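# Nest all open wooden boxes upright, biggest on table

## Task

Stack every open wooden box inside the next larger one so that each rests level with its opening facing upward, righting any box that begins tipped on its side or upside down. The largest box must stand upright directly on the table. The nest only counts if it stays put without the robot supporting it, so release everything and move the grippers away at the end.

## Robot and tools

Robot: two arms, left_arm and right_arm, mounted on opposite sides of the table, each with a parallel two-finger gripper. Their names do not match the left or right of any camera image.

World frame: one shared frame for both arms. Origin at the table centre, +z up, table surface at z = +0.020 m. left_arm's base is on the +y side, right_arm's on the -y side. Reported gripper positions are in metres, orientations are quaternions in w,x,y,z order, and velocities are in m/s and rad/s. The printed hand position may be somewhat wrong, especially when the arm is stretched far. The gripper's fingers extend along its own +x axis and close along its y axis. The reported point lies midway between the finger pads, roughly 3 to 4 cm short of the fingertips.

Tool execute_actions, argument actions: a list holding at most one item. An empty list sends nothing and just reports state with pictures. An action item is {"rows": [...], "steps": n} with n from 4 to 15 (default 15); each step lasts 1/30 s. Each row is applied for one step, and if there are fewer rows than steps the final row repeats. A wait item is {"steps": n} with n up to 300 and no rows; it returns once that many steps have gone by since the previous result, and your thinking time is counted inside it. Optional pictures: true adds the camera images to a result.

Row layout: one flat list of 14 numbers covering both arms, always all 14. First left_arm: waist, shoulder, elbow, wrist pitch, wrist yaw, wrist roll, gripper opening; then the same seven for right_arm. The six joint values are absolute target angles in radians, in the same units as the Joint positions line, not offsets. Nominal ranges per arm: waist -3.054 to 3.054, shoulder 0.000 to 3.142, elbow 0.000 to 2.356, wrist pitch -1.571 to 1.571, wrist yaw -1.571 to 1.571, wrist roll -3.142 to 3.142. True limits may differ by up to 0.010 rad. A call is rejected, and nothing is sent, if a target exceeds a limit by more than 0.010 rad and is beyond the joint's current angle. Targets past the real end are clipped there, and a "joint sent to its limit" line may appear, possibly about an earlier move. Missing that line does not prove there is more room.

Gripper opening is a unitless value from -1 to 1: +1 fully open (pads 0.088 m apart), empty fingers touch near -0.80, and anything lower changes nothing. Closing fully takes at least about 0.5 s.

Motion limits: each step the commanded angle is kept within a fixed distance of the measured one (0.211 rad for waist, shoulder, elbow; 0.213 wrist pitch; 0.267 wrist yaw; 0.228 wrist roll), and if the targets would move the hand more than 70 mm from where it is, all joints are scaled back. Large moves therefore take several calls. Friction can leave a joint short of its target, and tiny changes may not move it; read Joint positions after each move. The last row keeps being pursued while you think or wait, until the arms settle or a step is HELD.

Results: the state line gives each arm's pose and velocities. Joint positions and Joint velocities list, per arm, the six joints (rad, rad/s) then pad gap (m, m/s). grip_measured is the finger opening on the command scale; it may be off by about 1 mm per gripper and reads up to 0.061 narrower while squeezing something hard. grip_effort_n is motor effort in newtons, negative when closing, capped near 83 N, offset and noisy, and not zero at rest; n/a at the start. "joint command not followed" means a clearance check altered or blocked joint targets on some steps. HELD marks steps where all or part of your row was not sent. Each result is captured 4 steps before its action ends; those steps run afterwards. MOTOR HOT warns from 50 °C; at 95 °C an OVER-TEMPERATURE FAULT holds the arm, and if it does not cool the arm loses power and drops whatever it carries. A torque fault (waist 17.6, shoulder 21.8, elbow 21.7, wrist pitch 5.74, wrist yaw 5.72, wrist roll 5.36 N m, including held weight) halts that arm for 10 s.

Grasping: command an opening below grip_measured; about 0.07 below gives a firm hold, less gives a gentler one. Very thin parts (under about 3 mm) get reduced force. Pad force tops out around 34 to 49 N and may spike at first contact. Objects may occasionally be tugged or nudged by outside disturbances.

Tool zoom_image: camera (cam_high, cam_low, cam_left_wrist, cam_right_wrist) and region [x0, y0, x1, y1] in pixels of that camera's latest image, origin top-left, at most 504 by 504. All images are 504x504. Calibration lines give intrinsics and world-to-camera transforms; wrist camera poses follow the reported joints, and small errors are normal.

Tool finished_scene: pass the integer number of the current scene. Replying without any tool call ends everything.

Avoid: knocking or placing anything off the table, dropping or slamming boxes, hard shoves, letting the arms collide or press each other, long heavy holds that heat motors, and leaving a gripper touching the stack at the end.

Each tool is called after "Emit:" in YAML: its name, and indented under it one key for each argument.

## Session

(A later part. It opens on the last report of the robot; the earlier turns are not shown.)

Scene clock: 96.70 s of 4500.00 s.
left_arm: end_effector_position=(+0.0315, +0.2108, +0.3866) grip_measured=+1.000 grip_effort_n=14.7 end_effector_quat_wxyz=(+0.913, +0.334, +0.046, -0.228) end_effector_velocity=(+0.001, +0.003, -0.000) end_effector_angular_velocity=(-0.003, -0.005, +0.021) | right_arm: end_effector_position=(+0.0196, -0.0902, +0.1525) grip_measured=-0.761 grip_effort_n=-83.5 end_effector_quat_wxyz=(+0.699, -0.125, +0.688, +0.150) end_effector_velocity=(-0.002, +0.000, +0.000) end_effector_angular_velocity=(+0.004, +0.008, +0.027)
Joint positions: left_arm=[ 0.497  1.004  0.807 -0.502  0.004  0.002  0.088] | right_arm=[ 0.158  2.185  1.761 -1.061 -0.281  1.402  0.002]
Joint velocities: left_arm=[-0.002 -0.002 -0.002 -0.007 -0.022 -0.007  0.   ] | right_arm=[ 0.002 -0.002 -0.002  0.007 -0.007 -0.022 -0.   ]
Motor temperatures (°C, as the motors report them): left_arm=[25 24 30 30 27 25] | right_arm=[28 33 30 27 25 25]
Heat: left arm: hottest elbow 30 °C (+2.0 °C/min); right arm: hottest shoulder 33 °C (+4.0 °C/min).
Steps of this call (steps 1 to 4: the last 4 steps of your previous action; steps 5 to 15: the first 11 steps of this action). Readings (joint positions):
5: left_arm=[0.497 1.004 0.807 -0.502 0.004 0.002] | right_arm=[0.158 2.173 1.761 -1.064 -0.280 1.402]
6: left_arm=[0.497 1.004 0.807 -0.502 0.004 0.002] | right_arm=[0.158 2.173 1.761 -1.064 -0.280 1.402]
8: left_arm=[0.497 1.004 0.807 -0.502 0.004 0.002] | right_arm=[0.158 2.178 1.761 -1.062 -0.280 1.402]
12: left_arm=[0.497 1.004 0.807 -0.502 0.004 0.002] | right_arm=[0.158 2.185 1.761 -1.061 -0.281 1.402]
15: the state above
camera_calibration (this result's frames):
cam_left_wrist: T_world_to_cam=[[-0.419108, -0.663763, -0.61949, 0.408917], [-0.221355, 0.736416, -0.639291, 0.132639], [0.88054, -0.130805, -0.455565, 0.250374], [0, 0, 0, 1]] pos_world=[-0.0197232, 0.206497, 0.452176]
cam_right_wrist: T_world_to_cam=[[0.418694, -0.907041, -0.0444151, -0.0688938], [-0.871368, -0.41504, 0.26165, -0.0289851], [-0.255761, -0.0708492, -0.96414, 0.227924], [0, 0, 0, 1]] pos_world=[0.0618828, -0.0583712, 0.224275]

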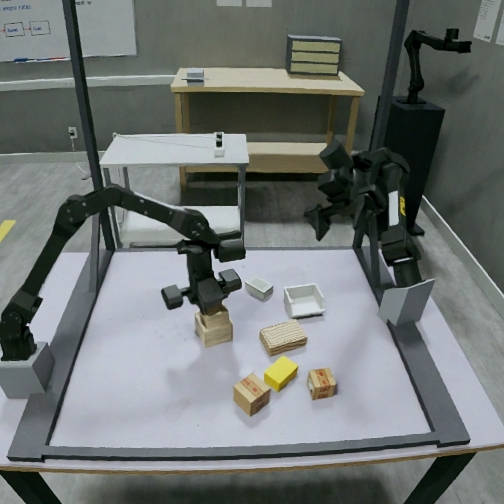

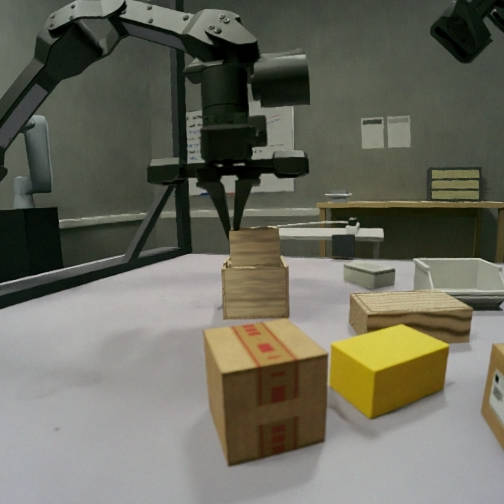

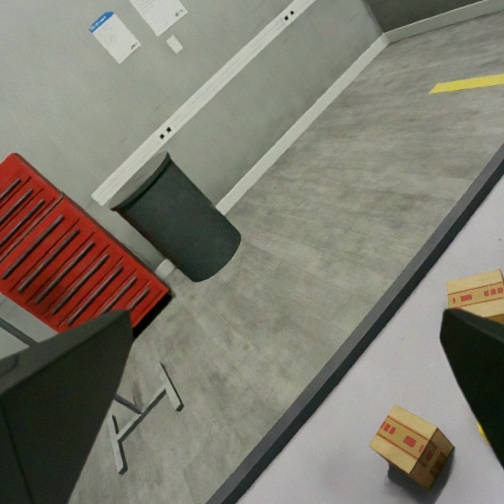

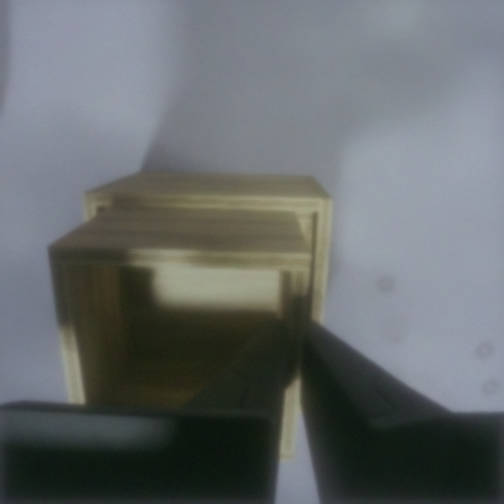

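Emit:
execute_actions:
  actions:
    - {"rows":[[0.5,1.0,0.8,-0.5,0,0,1,0.172,2.205,1.761,-1.078,-0.28,1.40,-1]],"steps":15}

Emit:
execute_actions:
  actions:
    - {"rows":[[0.5,1.0,0.8,-0.5,0,0,1,0.172,2.21,1.761,-1.07,-0.28,1.40,-1]],"steps":15}
  pictures: true

Scene clock: 97.20 s of 4500.00 s.
left_arm: end_effector_position=(+0.0315, +0.2108, +0.3866) grip_measured=+1.000 grip_effort_n=14.7 end_effector_quat_wxyz=(+0.913, +0.334, +0.046, -0.228) end_effector_velocity=(-0.000, -0.000, +0.001) end_effector_angular_velocity=(-0.022, -0.001, +0.005) | right_arm: end_effector_position=(+0.0186, -0.0928, +0.1519) grip_measured=-0.761 grip_effort_n=-83.5 end_effector_quat_wxyz=(+0.699, -0.129, +0.688, +0.146) end_effector_velocity=(+0.001, -0.008, +0.002) end_effector_angular_velocity=(-0.030, +0.001, -0.019)
Joint positions: left_arm=[ 0.497  1.004  0.807 -0.502  0.004  0.002  0.088] | right_arm=[ 0.161  2.185  1.761 -1.072 -0.28   1.402  0.002]
Joint velocities: left_arm=[-0.002 -0.002 -0.002  0.007 -0.007 -0.022  0.   ] | right_arm=[-0.002 -0.007 -0.002 -0.037 -0.007  0.007  0.   ]
Motor temperatures (°C, as the motors report them): left_arm=[25 24 30 30 27 25] | right_arm=[28 33 30 27 25 25]
Heat: left arm: hottest elbow 30 °C (+2.0 °C/min); right arm: hottest shoulder 33 °C (+3.0 °C/min).
Steps of this call (steps 1 to 4: the last 4 steps of your previous action; steps 5 to 15: the first 11 steps of this action). Readings (joint positions):
5: left_arm=[0.497 1.004 0.807 -0.502 0.004 0.002] | right_arm=[0.158 2.185 1.761 -1.061 -0.281 1.402]
6: left_arm=[0.497 1.004 0.807 -0.502 0.004 0.002] | right_arm=[0.158 2.185 1.761 -1.062 -0.281 1.402]
8: left_arm=[0.497 1.004 0.807 -0.502 0.004 0.002] | right_arm=[0.159 2.185 1.761 -1.066 -0.281 1.402]
12: left_arm=[0.497 1.004 0.807 -0.502 0.004 0.002] | right_arm=[0.161 2.185 1.761 -1.071 -0.280 1.402]
15: the state above

Scene clock: 97.70 s of 4500.00 s.
left_arm: end_effector_position=(+0.0315, +0.2108, +0.3866) grip_measured=+1.000 grip_effort_n=14.7 end_effector_quat_wxyz=(+0.913, +0.334, +0.046, -0.228) end_effector_velocity=(-0.001, +0.001, -0.006) end_effector_angular_velocity=(+0.021, +0.018, +0.000) | right_arm: end_effector_position=(+0.0184, -0.0929, +0.1520) grip_measured=-0.761 grip_effort_n=-83.5 end_effector_quat_wxyz=(+0.699, -0.129, +0.688, +0.146) end_effector_velocity=(+0.002, +0.002, +0.001) end_effector_angular_velocity=(+0.009, -0.005, -0.022)
Joint positions: left_arm=[ 0.497  1.004  0.807 -0.502  0.004  0.002  0.088] | right_arm=[ 0.162  2.185  1.761 -1.072 -0.28   1.402  0.002]
Joint velocities: left_arm=[-0.007 -0.002 -0.002 -0.022  0.007  0.007  0.   ] | right_arm=[-0.002 -0.002 -0.002  0.007  0.007  0.022  0.   ]
Motor temperatures (°C, as the motors report them): left_arm=[25 24 30 30 27 25] | right_arm=[28 33 30 27 25 25]
Heat: left arm: hottest elbow 30 °C (+2.0 °C/min); right arm: hottest shoulder 33 °C (+3.0 °C/min).
Steps of this call (steps 1 to 4: the last 4 steps of your previous action; steps 5 to 15: the first 11 steps of this action). Readings (joint positions):
5: left_arm=[0.497 1.004 0.807 -0.502 0.004 0.002] | right_arm=[0.162 2.185 1.761 -1.072 -0.280 1.402]
6: left_arm=[0.497 1.004 0.807 -0.502 0.004 0.002] | right_arm=[0.162 2.185 1.761 -1.072 -0.280 1.402]
8: left_arm=[0.497 1.004 0.807 -0.502 0.004 0.002] | right_arm=[0.162 2.185 1.761 -1.072 -0.280 1.402]
12: left_arm=[0.497 1.004 0.807 -0.502 0.004 0.002] | right_arm=[0.162 2.185 1.761 -1.072 -0.280 1.402]
15: the state above
camera_calibration (this result's frames):
cam_left_wrist: T_world_to_cam=[[-0.419108, -0.663763, -0.61949, 0.408917], [-0.221355, 0.736416, -0.639291, 0.132639], [0.88054, -0.130805, -0.455565, 0.250374], [0, 0, 0, 1]] pos_world=[-0.0197232, 0.206497, 0.452176]
cam_right_wrist: T_world_to_cam=[[0.419584, -0.907108, -0.0332239, -0.0726271], [-0.871688, -0.41287, 0.264005, -0.0311422], [-0.253199, -0.0818116, -0.963949, 0.225854], [0, 0, 0, 1]] pos_world=[0.060513, -0.0602608, 0.223521]

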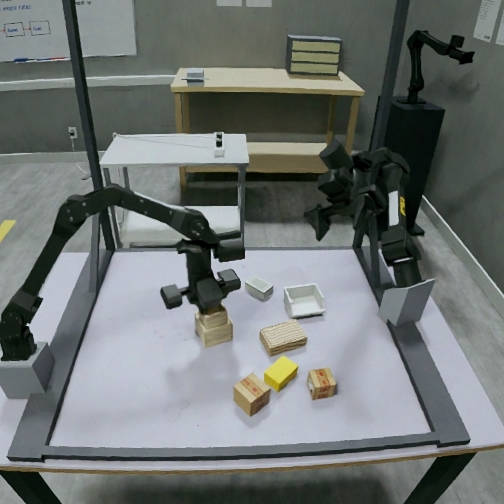

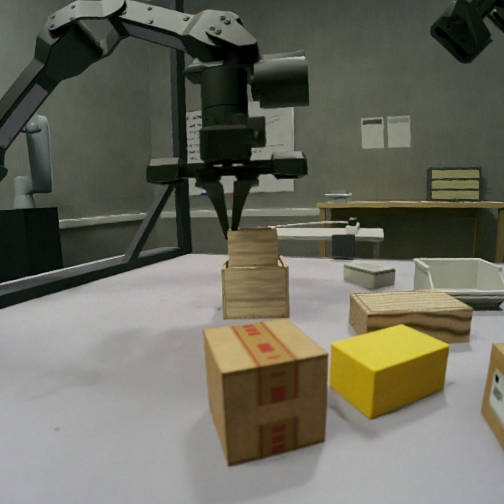

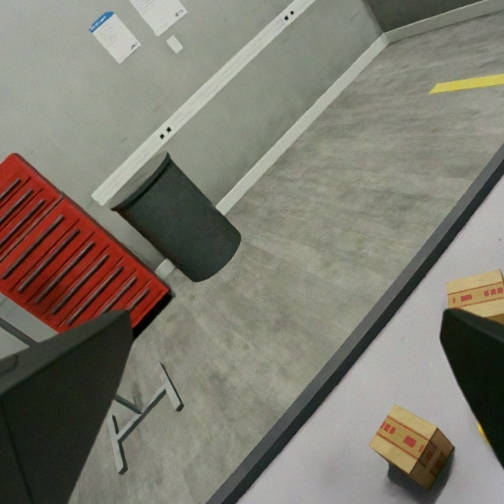

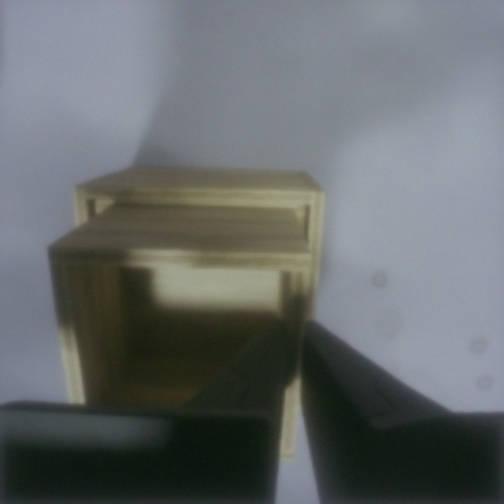

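Emit:
execute_actions:
  actions:
    - {"rows":[[0.5,1.0,0.8,-0.5,0,0,1,0.176,2.155,1.761,-1.075,-0.28,1.40,-1]],"steps":12}

Emit:
execute_actions:
  actions:
    - {"rows":[[0.5,1.0,0.8,-0.5,0,0,1,0.172,2.21,1.761,-1.07,-0.28,1.40,-1]],"steps":15}
  pictures: true

Scene clock: 98.13 s of 4500.00 s.
left_arm: end_effector_position=(+0.0315, +0.2108, +0.3866) grip_measured=+1.000 grip_effort_n=14.7 end_effector_quat_wxyz=(+0.913, +0.334, +0.046, -0.228) end_effector_velocity=(+0.000, +0.004, -0.004) end_effector_angular_velocity=(-0.009, +0.019, +0.022) | right_arm: end_effector_position=(+0.0121, -0.0939, +0.1555) grip_measured=-0.761 grip_effort_n=-83.5 end_effector_quat_wxyz=(+0.698, -0.131, +0.687, +0.154) end_effector_velocity=(-0.016, -0.010, +0.021) end_effector_angular_velocity=(+0.012, +0.012, +0.020)
Joint positions: left_arm=[ 0.497  1.004  0.807 -0.502  0.004  0.002  0.088] | right_arm=[ 0.174  2.173  1.761 -1.072 -0.28   1.402  0.002]
Joint velocities: left_arm=[-0.002 -0.002 -0.002 -0.022 -0.007 -0.022  0.   ] | right_arm=[ 0.022 -0.061 -0.002 -0.037 -0.007  0.007 -0.   ]
Motor temperatures (°C, as the motors report them): left_arm=[25 24 30 30 27 25] | right_arm=[28 34 30 27 25 25]
Heat: left arm: hottest elbow 30 °C (+2.0 °C/min); right arm: hottest shoulder 34 °C (+5.1 °C/min).
Steps of this call (steps 1 to 4: the last 4 steps of your previous action; step 5: the robot went on to your last target; steps 6 to 13: the first 8 steps of this action). Readings (joint positions):
6: left_arm=[0.497 1.004 0.807 -0.502 0.004 0.002] | right_arm=[0.162 2.184 1.761 -1.072 -0.280 1.402]
7: left_arm=[0.497 1.004 0.807 -0.502 0.004 0.002] | right_arm=[0.163 2.182 1.761 -1.072 -0.280 1.402]
9: left_arm=[0.497 1.004 0.807 -0.502 0.004 0.002] | right_arm=[0.166 2.179 1.761 -1.072 -0.280 1.402]
13: the state above

Scene clock: 98.63 s of 4500.00 s.
left_arm: end_effector_position=(+0.0315, +0.2108, +0.3866) grip_measured=+1.000 grip_effort_n=14.7 end_effector_quat_wxyz=(+0.913, +0.334, +0.046, -0.228) end_effector_velocity=(+0.002, +0.003, -0.001) end_effector_angular_velocity=(-0.003, +0.006, +0.016) | right_arm: end_effector_position=(+0.0161, -0.0942, +0.1473) grip_measured=-0.761 grip_effort_n=-83.5 end_effector_quat_wxyz=(+0.698, -0.135, +0.688, +0.144) end_effector_velocity=(+0.010, -0.005, -0.028) end_effector_angular_velocity=(-0.076, -0.010, -0.018)
Joint positions: left_arm=[ 0.497  1.004  0.807 -0.502  0.004  0.002  0.088] | right_arm=[ 0.17   2.194  1.761 -1.072 -0.281  1.402  0.002]
Joint velocities: left_arm=[ 0.002  0.002 -0.002 -0.007 -0.007 -0.007  0.   ] | right_arm=[-0.002  0.071 -0.002 -0.007 -0.007 -0.007 -0.   ]
Motor temperatures (°C, as the motors report them): left_arm=[25 24 30 30 27 25] | right_arm=[28 34 30 27 25 25]
Heat: left arm: hottest elbow 30 °C (+2.0 °C/min); right arm: hottest shoulder 34 °C (+5.0 °C/min).
Steps of this call (steps 1 to 4: the last 4 steps of your previous action; steps 5 to 15: the first 11 steps of this action). Readings (joint positions):
5: left_arm=[0.497 1.004 0.807 -0.502 0.004 0.002] | right_arm=[0.174 2.167 1.761 -1.072 -0.280 1.402]
6: left_arm=[0.497 1.004 0.807 -0.502 0.004 0.002] | right_arm=[0.174 2.169 1.761 -1.072 -0.280 1.402]
8: left_arm=[0.497 1.004 0.807 -0.502 0.004 0.002] | right_arm=[0.174 2.176 1.761 -1.072 -0.280 1.402]
12: left_arm=[0.497 1.004 0.807 -0.502 0.004 0.002] | right_arm=[0.170 2.183 1.761 -1.072 -0.281 1.402]
15: the state above
camera_calibration (this result's frames):
cam_left_wrist: T_world_to_cam=[[-0.419108, -0.663763, -0.61949, 0.408917], [-0.221355, 0.736416, -0.639291, 0.132639], [0.88054, -0.130805, -0.455565, 0.250374], [0, 0, 0, 1]] pos_world=[-0.0197232, 0.206497, 0.452176]
cam_right_wrist: T_world_to_cam=[[0.424664, -0.905051, -0.0233276, -0.0743503], [-0.869576, -0.414919, 0.267731, -0.0332712], [-0.251989, -0.0934105, -0.963211, 0.219432], [0, 0, 0, 1]] pos_world=[0.0579366, -0.0605983, 0.218533]

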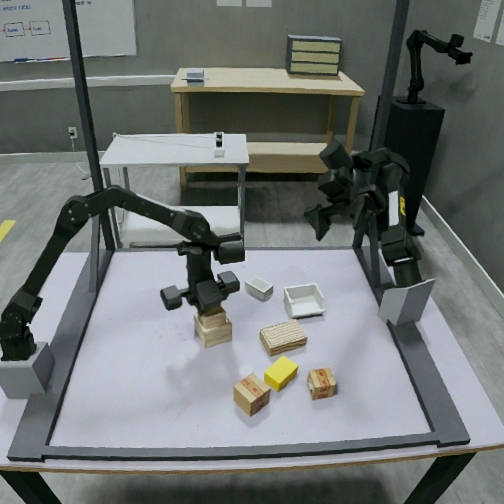

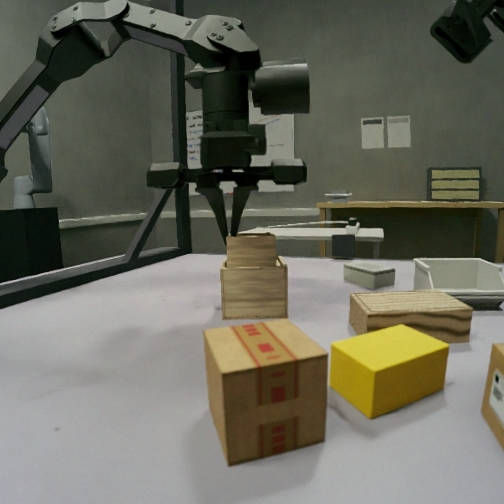

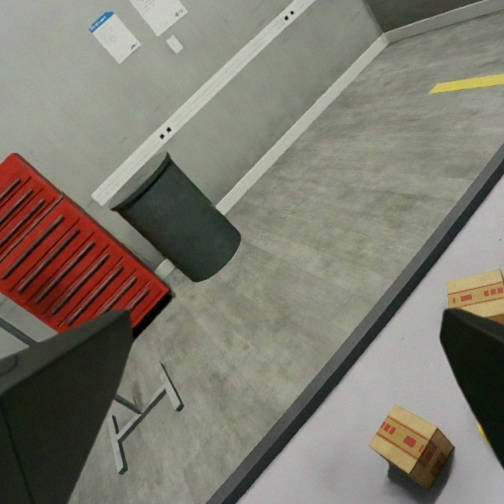

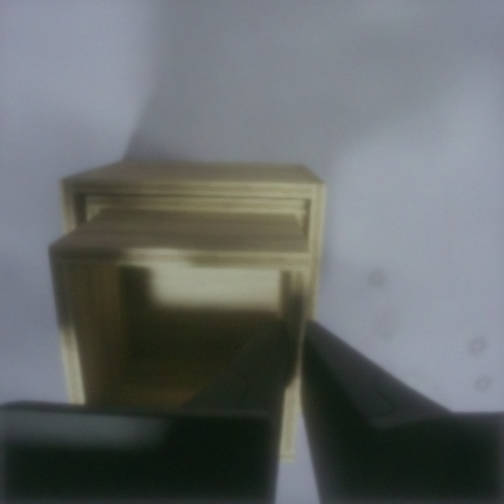

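Going in.

Emit:
execute_actions:
  actions:
    - {"rows":[[0.5,1.0,0.8,-0.5,0,0,1,0.185,2.25,1.761,-1.06,-0.28,1.40,-1]],"steps":15}

Emit:
execute_actions:
  actions:
    - {"rows":[[0.5,1.0,0.8,-0.5,0,0,1,0.185,2.25,1.761,-1.06,-0.28,1.40,-1]],"steps":10}
  pictures: true

Scene clock: 99.13 s of 4500.00 s.
left_arm: end_effector_position=(+0.0315, +0.2108, +0.3866) grip_measured=+1.000 grip_effort_n=14.2 end_effector_quat_wxyz=(+0.913, +0.334, +0.046, -0.228) end_effector_velocity=(+0.002, +0.005, -0.003) end_effector_angular_velocity=(+0.005, +0.008, +0.033) | right_arm: end_effector_position=(+0.0165, -0.0961, +0.1291) grip_measured=-0.761 grip_effort_n=-83.5 end_effector_quat_wxyz=(+0.698, -0.148, +0.688, +0.132) end_effector_velocity=(+0.005, -0.001, +0.001) end_effector_angular_velocity=(-0.001, -0.023, +0.003)
Joint positions: left_arm=[ 0.497  1.004  0.807 -0.502  0.004  0.002  0.088] | right_arm=[ 0.182  2.237  1.761 -1.063 -0.281  1.402  0.002]
Joint velocities: left_arm=[-0.002  0.002 -0.002 -0.022 -0.022 -0.007  0.   ] | right_arm=[-0.002 -0.002 -0.002 -0.007  0.022 -0.007 -0.   ]
Motor temperatures (°C, as the motors report them): left_arm=[25 24 30 30 27 25] | right_arm=[28 34 30 27 25 25]
Heat: left arm: hottest elbow 30 °C (+1.0 °C/min); right arm: hottest shoulder 34 °C (+5.1 °C/min).
Steps of this call (steps 1 to 4: the last 4 steps of your previous action; steps 5 to 15: the first 11 steps of this action). Readings (joint positions):
5: left_arm=[0.497 1.004 0.807 -0.502 0.004 0.002] | right_arm=[0.171 2.200 1.761 -1.072 -0.281 1.402]
6: left_arm=[0.497 1.004 0.807 -0.502 0.004 0.002] | right_arm=[0.172 2.204 1.761 -1.068 -0.281 1.402]
8: left_arm=[0.497 1.004 0.807 -0.502 0.004 0.002] | right_arm=[0.176 2.216 1.761 -1.064 -0.281 1.402]
12: left_arm=[0.497 1.004 0.807 -0.502 0.004 0.002] | right_arm=[0.182 2.236 1.761 -1.063 -0.281 1.402]
15: the state above

Scene clock: 99.47 s of 4500.00 s.
left_arm: end_effector_position=(+0.0315, +0.2108, +0.3866) grip_measured=+1.000 grip_effort_n=14.7 end_effector_quat_wxyz=(+0.913, +0.334, +0.046, -0.228) end_effector_velocity=(+0.000, +0.004, -0.004) end_effector_angular_velocity=(+0.017, +0.008, +0.015) | right_arm: end_effector_position=(+0.0165, -0.0959, +0.1291) grip_measured=-0.761 grip_effort_n=-83.5 end_effector_quat_wxyz=(+0.698, -0.148, +0.688, +0.133) end_effector_velocity=(+0.000, -0.001, +0.000) end_effector_angular_velocity=(-0.010, +0.020, +0.012)
Joint positions: left_arm=[ 0.497  1.004  0.807 -0.502  0.004  0.002  0.088] | right_arm=[ 0.182  2.237  1.761 -1.062 -0.281  1.402  0.002]
Joint velocities: left_arm=[-0.002 -0.002 -0.002 -0.022 -0.007  0.007  0.   ] | right_arm=[-0.007  0.002  0.002 -0.007 -0.022 -0.022 -0.   ]
Motor temperatures (°C, as the motors report them): left_arm=[25 24 30 30 27 25] | right_arm=[28 34 31 27 25 25]
Heat: left arm: hottest elbow 30 °C (+1.0 °C/min); right arm: hottest shoulder 34 °C (+5.0 °C/min).
Steps of this call (steps 1 to 4: the last 4 steps of your previous action; steps 5 to 10: the first 6 steps of this action). Readings (joint positions):
5: left_arm=[0.497 1.004 0.807 -0.502 0.004 0.002] | right_arm=[0.182 2.237 1.761 -1.062 -0.281 1.402]
6: left_arm=[0.497 1.004 0.807 -0.502 0.004 0.002] | right_arm=[0.182 2.237 1.761 -1.062 -0.281 1.402]
8: left_arm=[0.497 1.004 0.807 -0.502 0.004 0.002] | right_arm=[0.182 2.237 1.761 -1.062 -0.281 1.402]
10: the state above
camera_calibration (this result's frames):
cam_left_wrist: T_world_to_cam=[[-0.419108, -0.663763, -0.61949, 0.408917], [-0.221355, 0.736416, -0.639291, 0.132639], [0.88054, -0.130805, -0.455565, 0.250374], [0, 0, 0, 1]] pos_world=[-0.0197232, 0.206497, 0.452176]
cam_right_wrist: T_world_to_cam=[[0.426595, -0.90438, 0.0107053, -0.0808469], [-0.87071, -0.407453, 0.2754, -0.0290053], [-0.244705, -0.126806, -0.96127, 0.198246], [0, 0, 0, 1]] pos_world=[0.0577454, -0.0597958, 0.199422]

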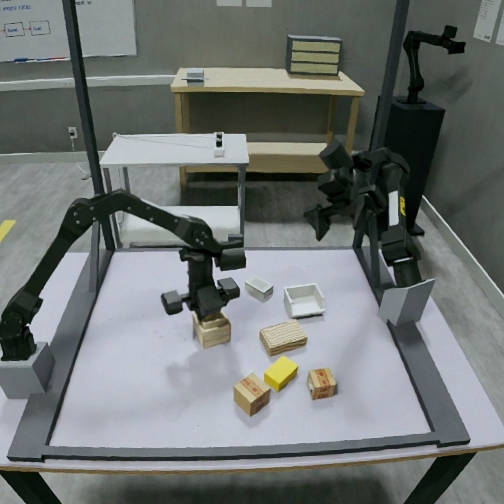

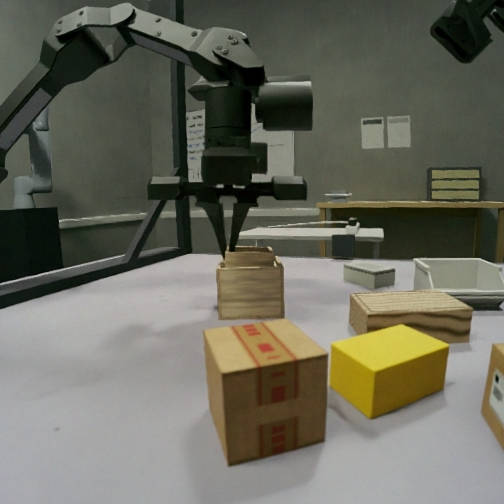

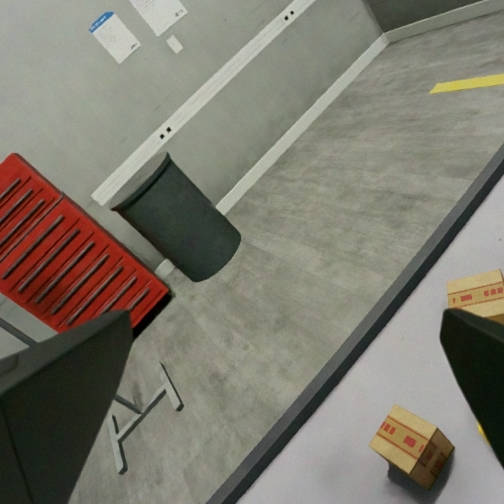

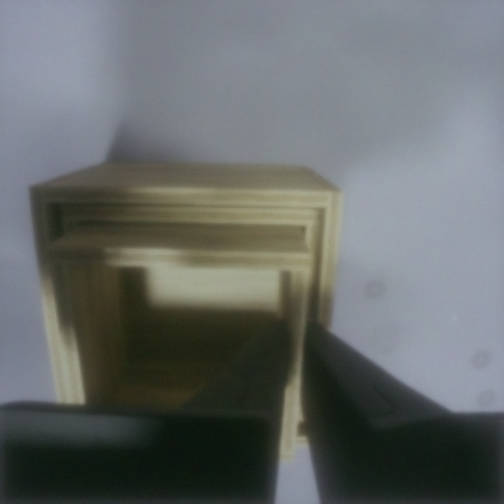

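Emit:
execute_actions:
  actions:
    - {"rows":[[0.5,1.0,0.8,-0.5,0,0,1,0.182,2.237,1.761,-1.062,-0.28,1.40,-0.64]],"steps":12}

Emit:
execute_actions:
  actions:
    - {"rows":[[0.5,1.0,0.8,-0.5,0,0,1,0.18,2.03,1.75,-1.2,-0.28,1.40,-0.64]],"steps":15}
  pictures: true

Scene clock: 99.87 s of 4500.00 s.
left_arm: end_effector_position=(+0.0315, +0.2108, +0.3866) grip_measured=+1.000 grip_effort_n=14.7 end_effector_quat_wxyz=(+0.913, +0.334, +0.046, -0.228) end_effector_velocity=(-0.001, +0.001, +0.000) end_effector_angular_velocity=(-0.017, +0.006, +0.010) | right_arm: end_effector_position=(+0.0165, -0.0959, +0.1291) grip_measured=-0.679 grip_effort_n=19.3 end_effector_quat_wxyz=(+0.698, -0.148, +0.688, +0.133) end_effector_velocity=(-0.004, -0.003, +0.000) end_effector_angular_velocity=(-0.013, +0.020, +0.007)
Joint positions: left_arm=[ 0.497  1.004  0.807 -0.502  0.004  0.002  0.088] | right_arm=[ 0.182  2.237  1.761 -1.062 -0.281  1.402  0.006]
Joint velocities: left_arm=[-0.002 -0.002  0.002 -0.007 -0.007 -0.022  0.   ] | right_arm=[ 0.002 -0.002 -0.002 -0.007 -0.022 -0.007  0.014]
Motor temperatures (°C, as the motors report them): left_arm=[25 24 30 30 27 25] | right_arm=[28 34 31 27 25 25]
Heat: left arm: hottest elbow 30 °C (+1.0 °C/min); right arm: hottest shoulder 34 °C (+5.0 °C/min).
Steps of this call (steps 1 to 4: the last 4 steps of your previous action; steps 5 to 12: the first 8 steps of this action). Readings (joint positions):
5: left_arm=[0.497 1.004 0.807 -0.502 0.004 0.002] | right_arm=[0.182 2.237 1.761 -1.062 -0.281 1.402]
6: left_arm=[0.497 1.004 0.807 -0.502 0.004 0.002] | right_arm=[0.182 2.237 1.761 -1.062 -0.281 1.402]
8: left_arm=[0.497 1.004 0.807 -0.502 0.004 0.002] | right_arm=[0.182 2.237 1.761 -1.062 -0.281 1.402]
12: the state above

Scene clock: 100.37 s of 4500.00 s.
left_arm: end_effector_position=(+0.0315, +0.2108, +0.3866) grip_measured=+1.000 grip_effort_n=14.7 end_effector_quat_wxyz=(+0.913, +0.334, +0.046, -0.228) end_effector_velocity=(+0.000, +0.002, -0.001) end_effector_angular_velocity=(+0.011, -0.002, +0.006) | right_arm: end_effector_position=(-0.0029, -0.1197, +0.2098) grip_measured=-0.644 grip_effort_n=18.8 end_effector_quat_wxyz=(+0.696, -0.128, +0.687, +0.168) end_effector_velocity=(+0.003, -0.014, -0.000) end_effector_angular_velocity=(-0.062, -0.008, -0.014)
Joint positions: left_arm=[ 0.497  1.004  0.807 -0.502  0.004  0.002  0.088] | right_arm=[ 0.182  2.025  1.759 -1.191 -0.281  1.402  0.007]
Joint velocities: left_arm=[-0.002 -0.002 -0.002 -0.007 -0.007  0.007  0.   ] | right_arm=[-0.002 -0.002 -0.002 -0.066 -0.007 -0.007  0.   ]
Motor temperatures (°C, as the motors report them): left_arm=[25 24 30 30 27 25] | right_arm=[28 34 31 27 25 25]
Heat: left arm: hottest elbow 30 °C (+1.0 °C/min); right arm: hottest shoulder 34 °C (+5.1 °C/min).
Steps of this call (steps 1 to 4: the last 4 steps of your previous action; steps 5 to 15: the first 11 steps of this action). Readings (joint positions):
5: left_arm=[0.497 1.004 0.807 -0.502 0.004 0.002] | right_arm=[0.182 2.224 1.761 -1.067 -0.281 1.402]
6: left_arm=[0.497 1.004 0.807 -0.502 0.004 0.002] | right_arm=[0.182 2.207 1.758 -1.101 -0.281 1.402]
8: left_arm=[0.497 1.004 0.807 -0.502 0.004 0.002] | right_arm=[0.182 2.149 1.749 -1.153 -0.281 1.402]
12: left_arm=[0.497 1.004 0.807 -0.502 0.004 0.002] | right_arm=[0.182 2.042 1.758 -1.181 -0.281 1.402]
15: the state above
camera_calibration (this result's frames):
cam_left_wrist: T_world_to_cam=[[-0.419108, -0.663763, -0.61949, 0.408917], [-0.221355, 0.736416, -0.639291, 0.132639], [0.88054, -0.130805, -0.455565, 0.250374], [0, 0, 0, 1]] pos_world=[-0.0197232, 0.206497, 0.452176]
cam_right_wrist: T_world_to_cam=[[0.446966, -0.892193, -0.0649141, -0.0775542], [-0.855934, -0.447634, 0.258845, -0.0791218], [-0.259997, -0.0601326, -0.963735, 0.276552], [0, 0, 0, 1]] pos_world=[0.0388437, -0.0879812, 0.281968]

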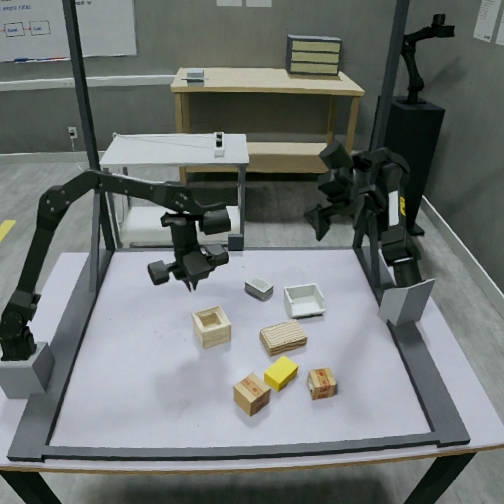

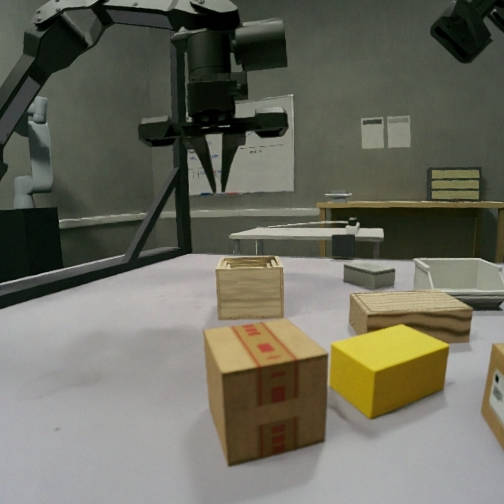

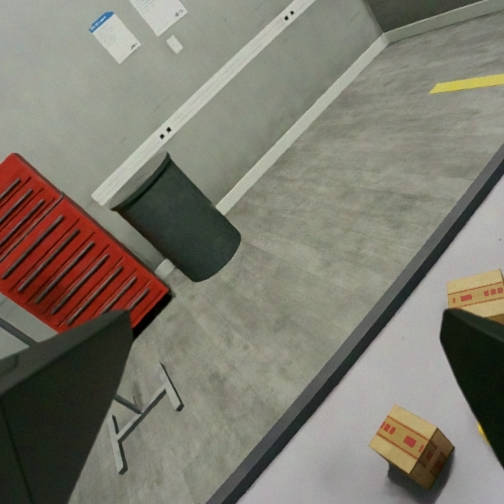

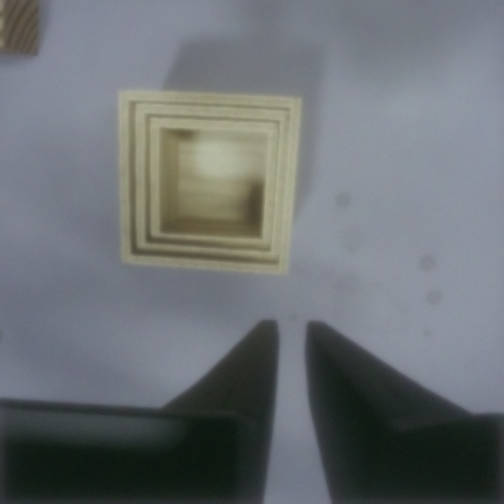

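Emit:
finished_scene:
  scene: 1

The scene is finished: the task was done.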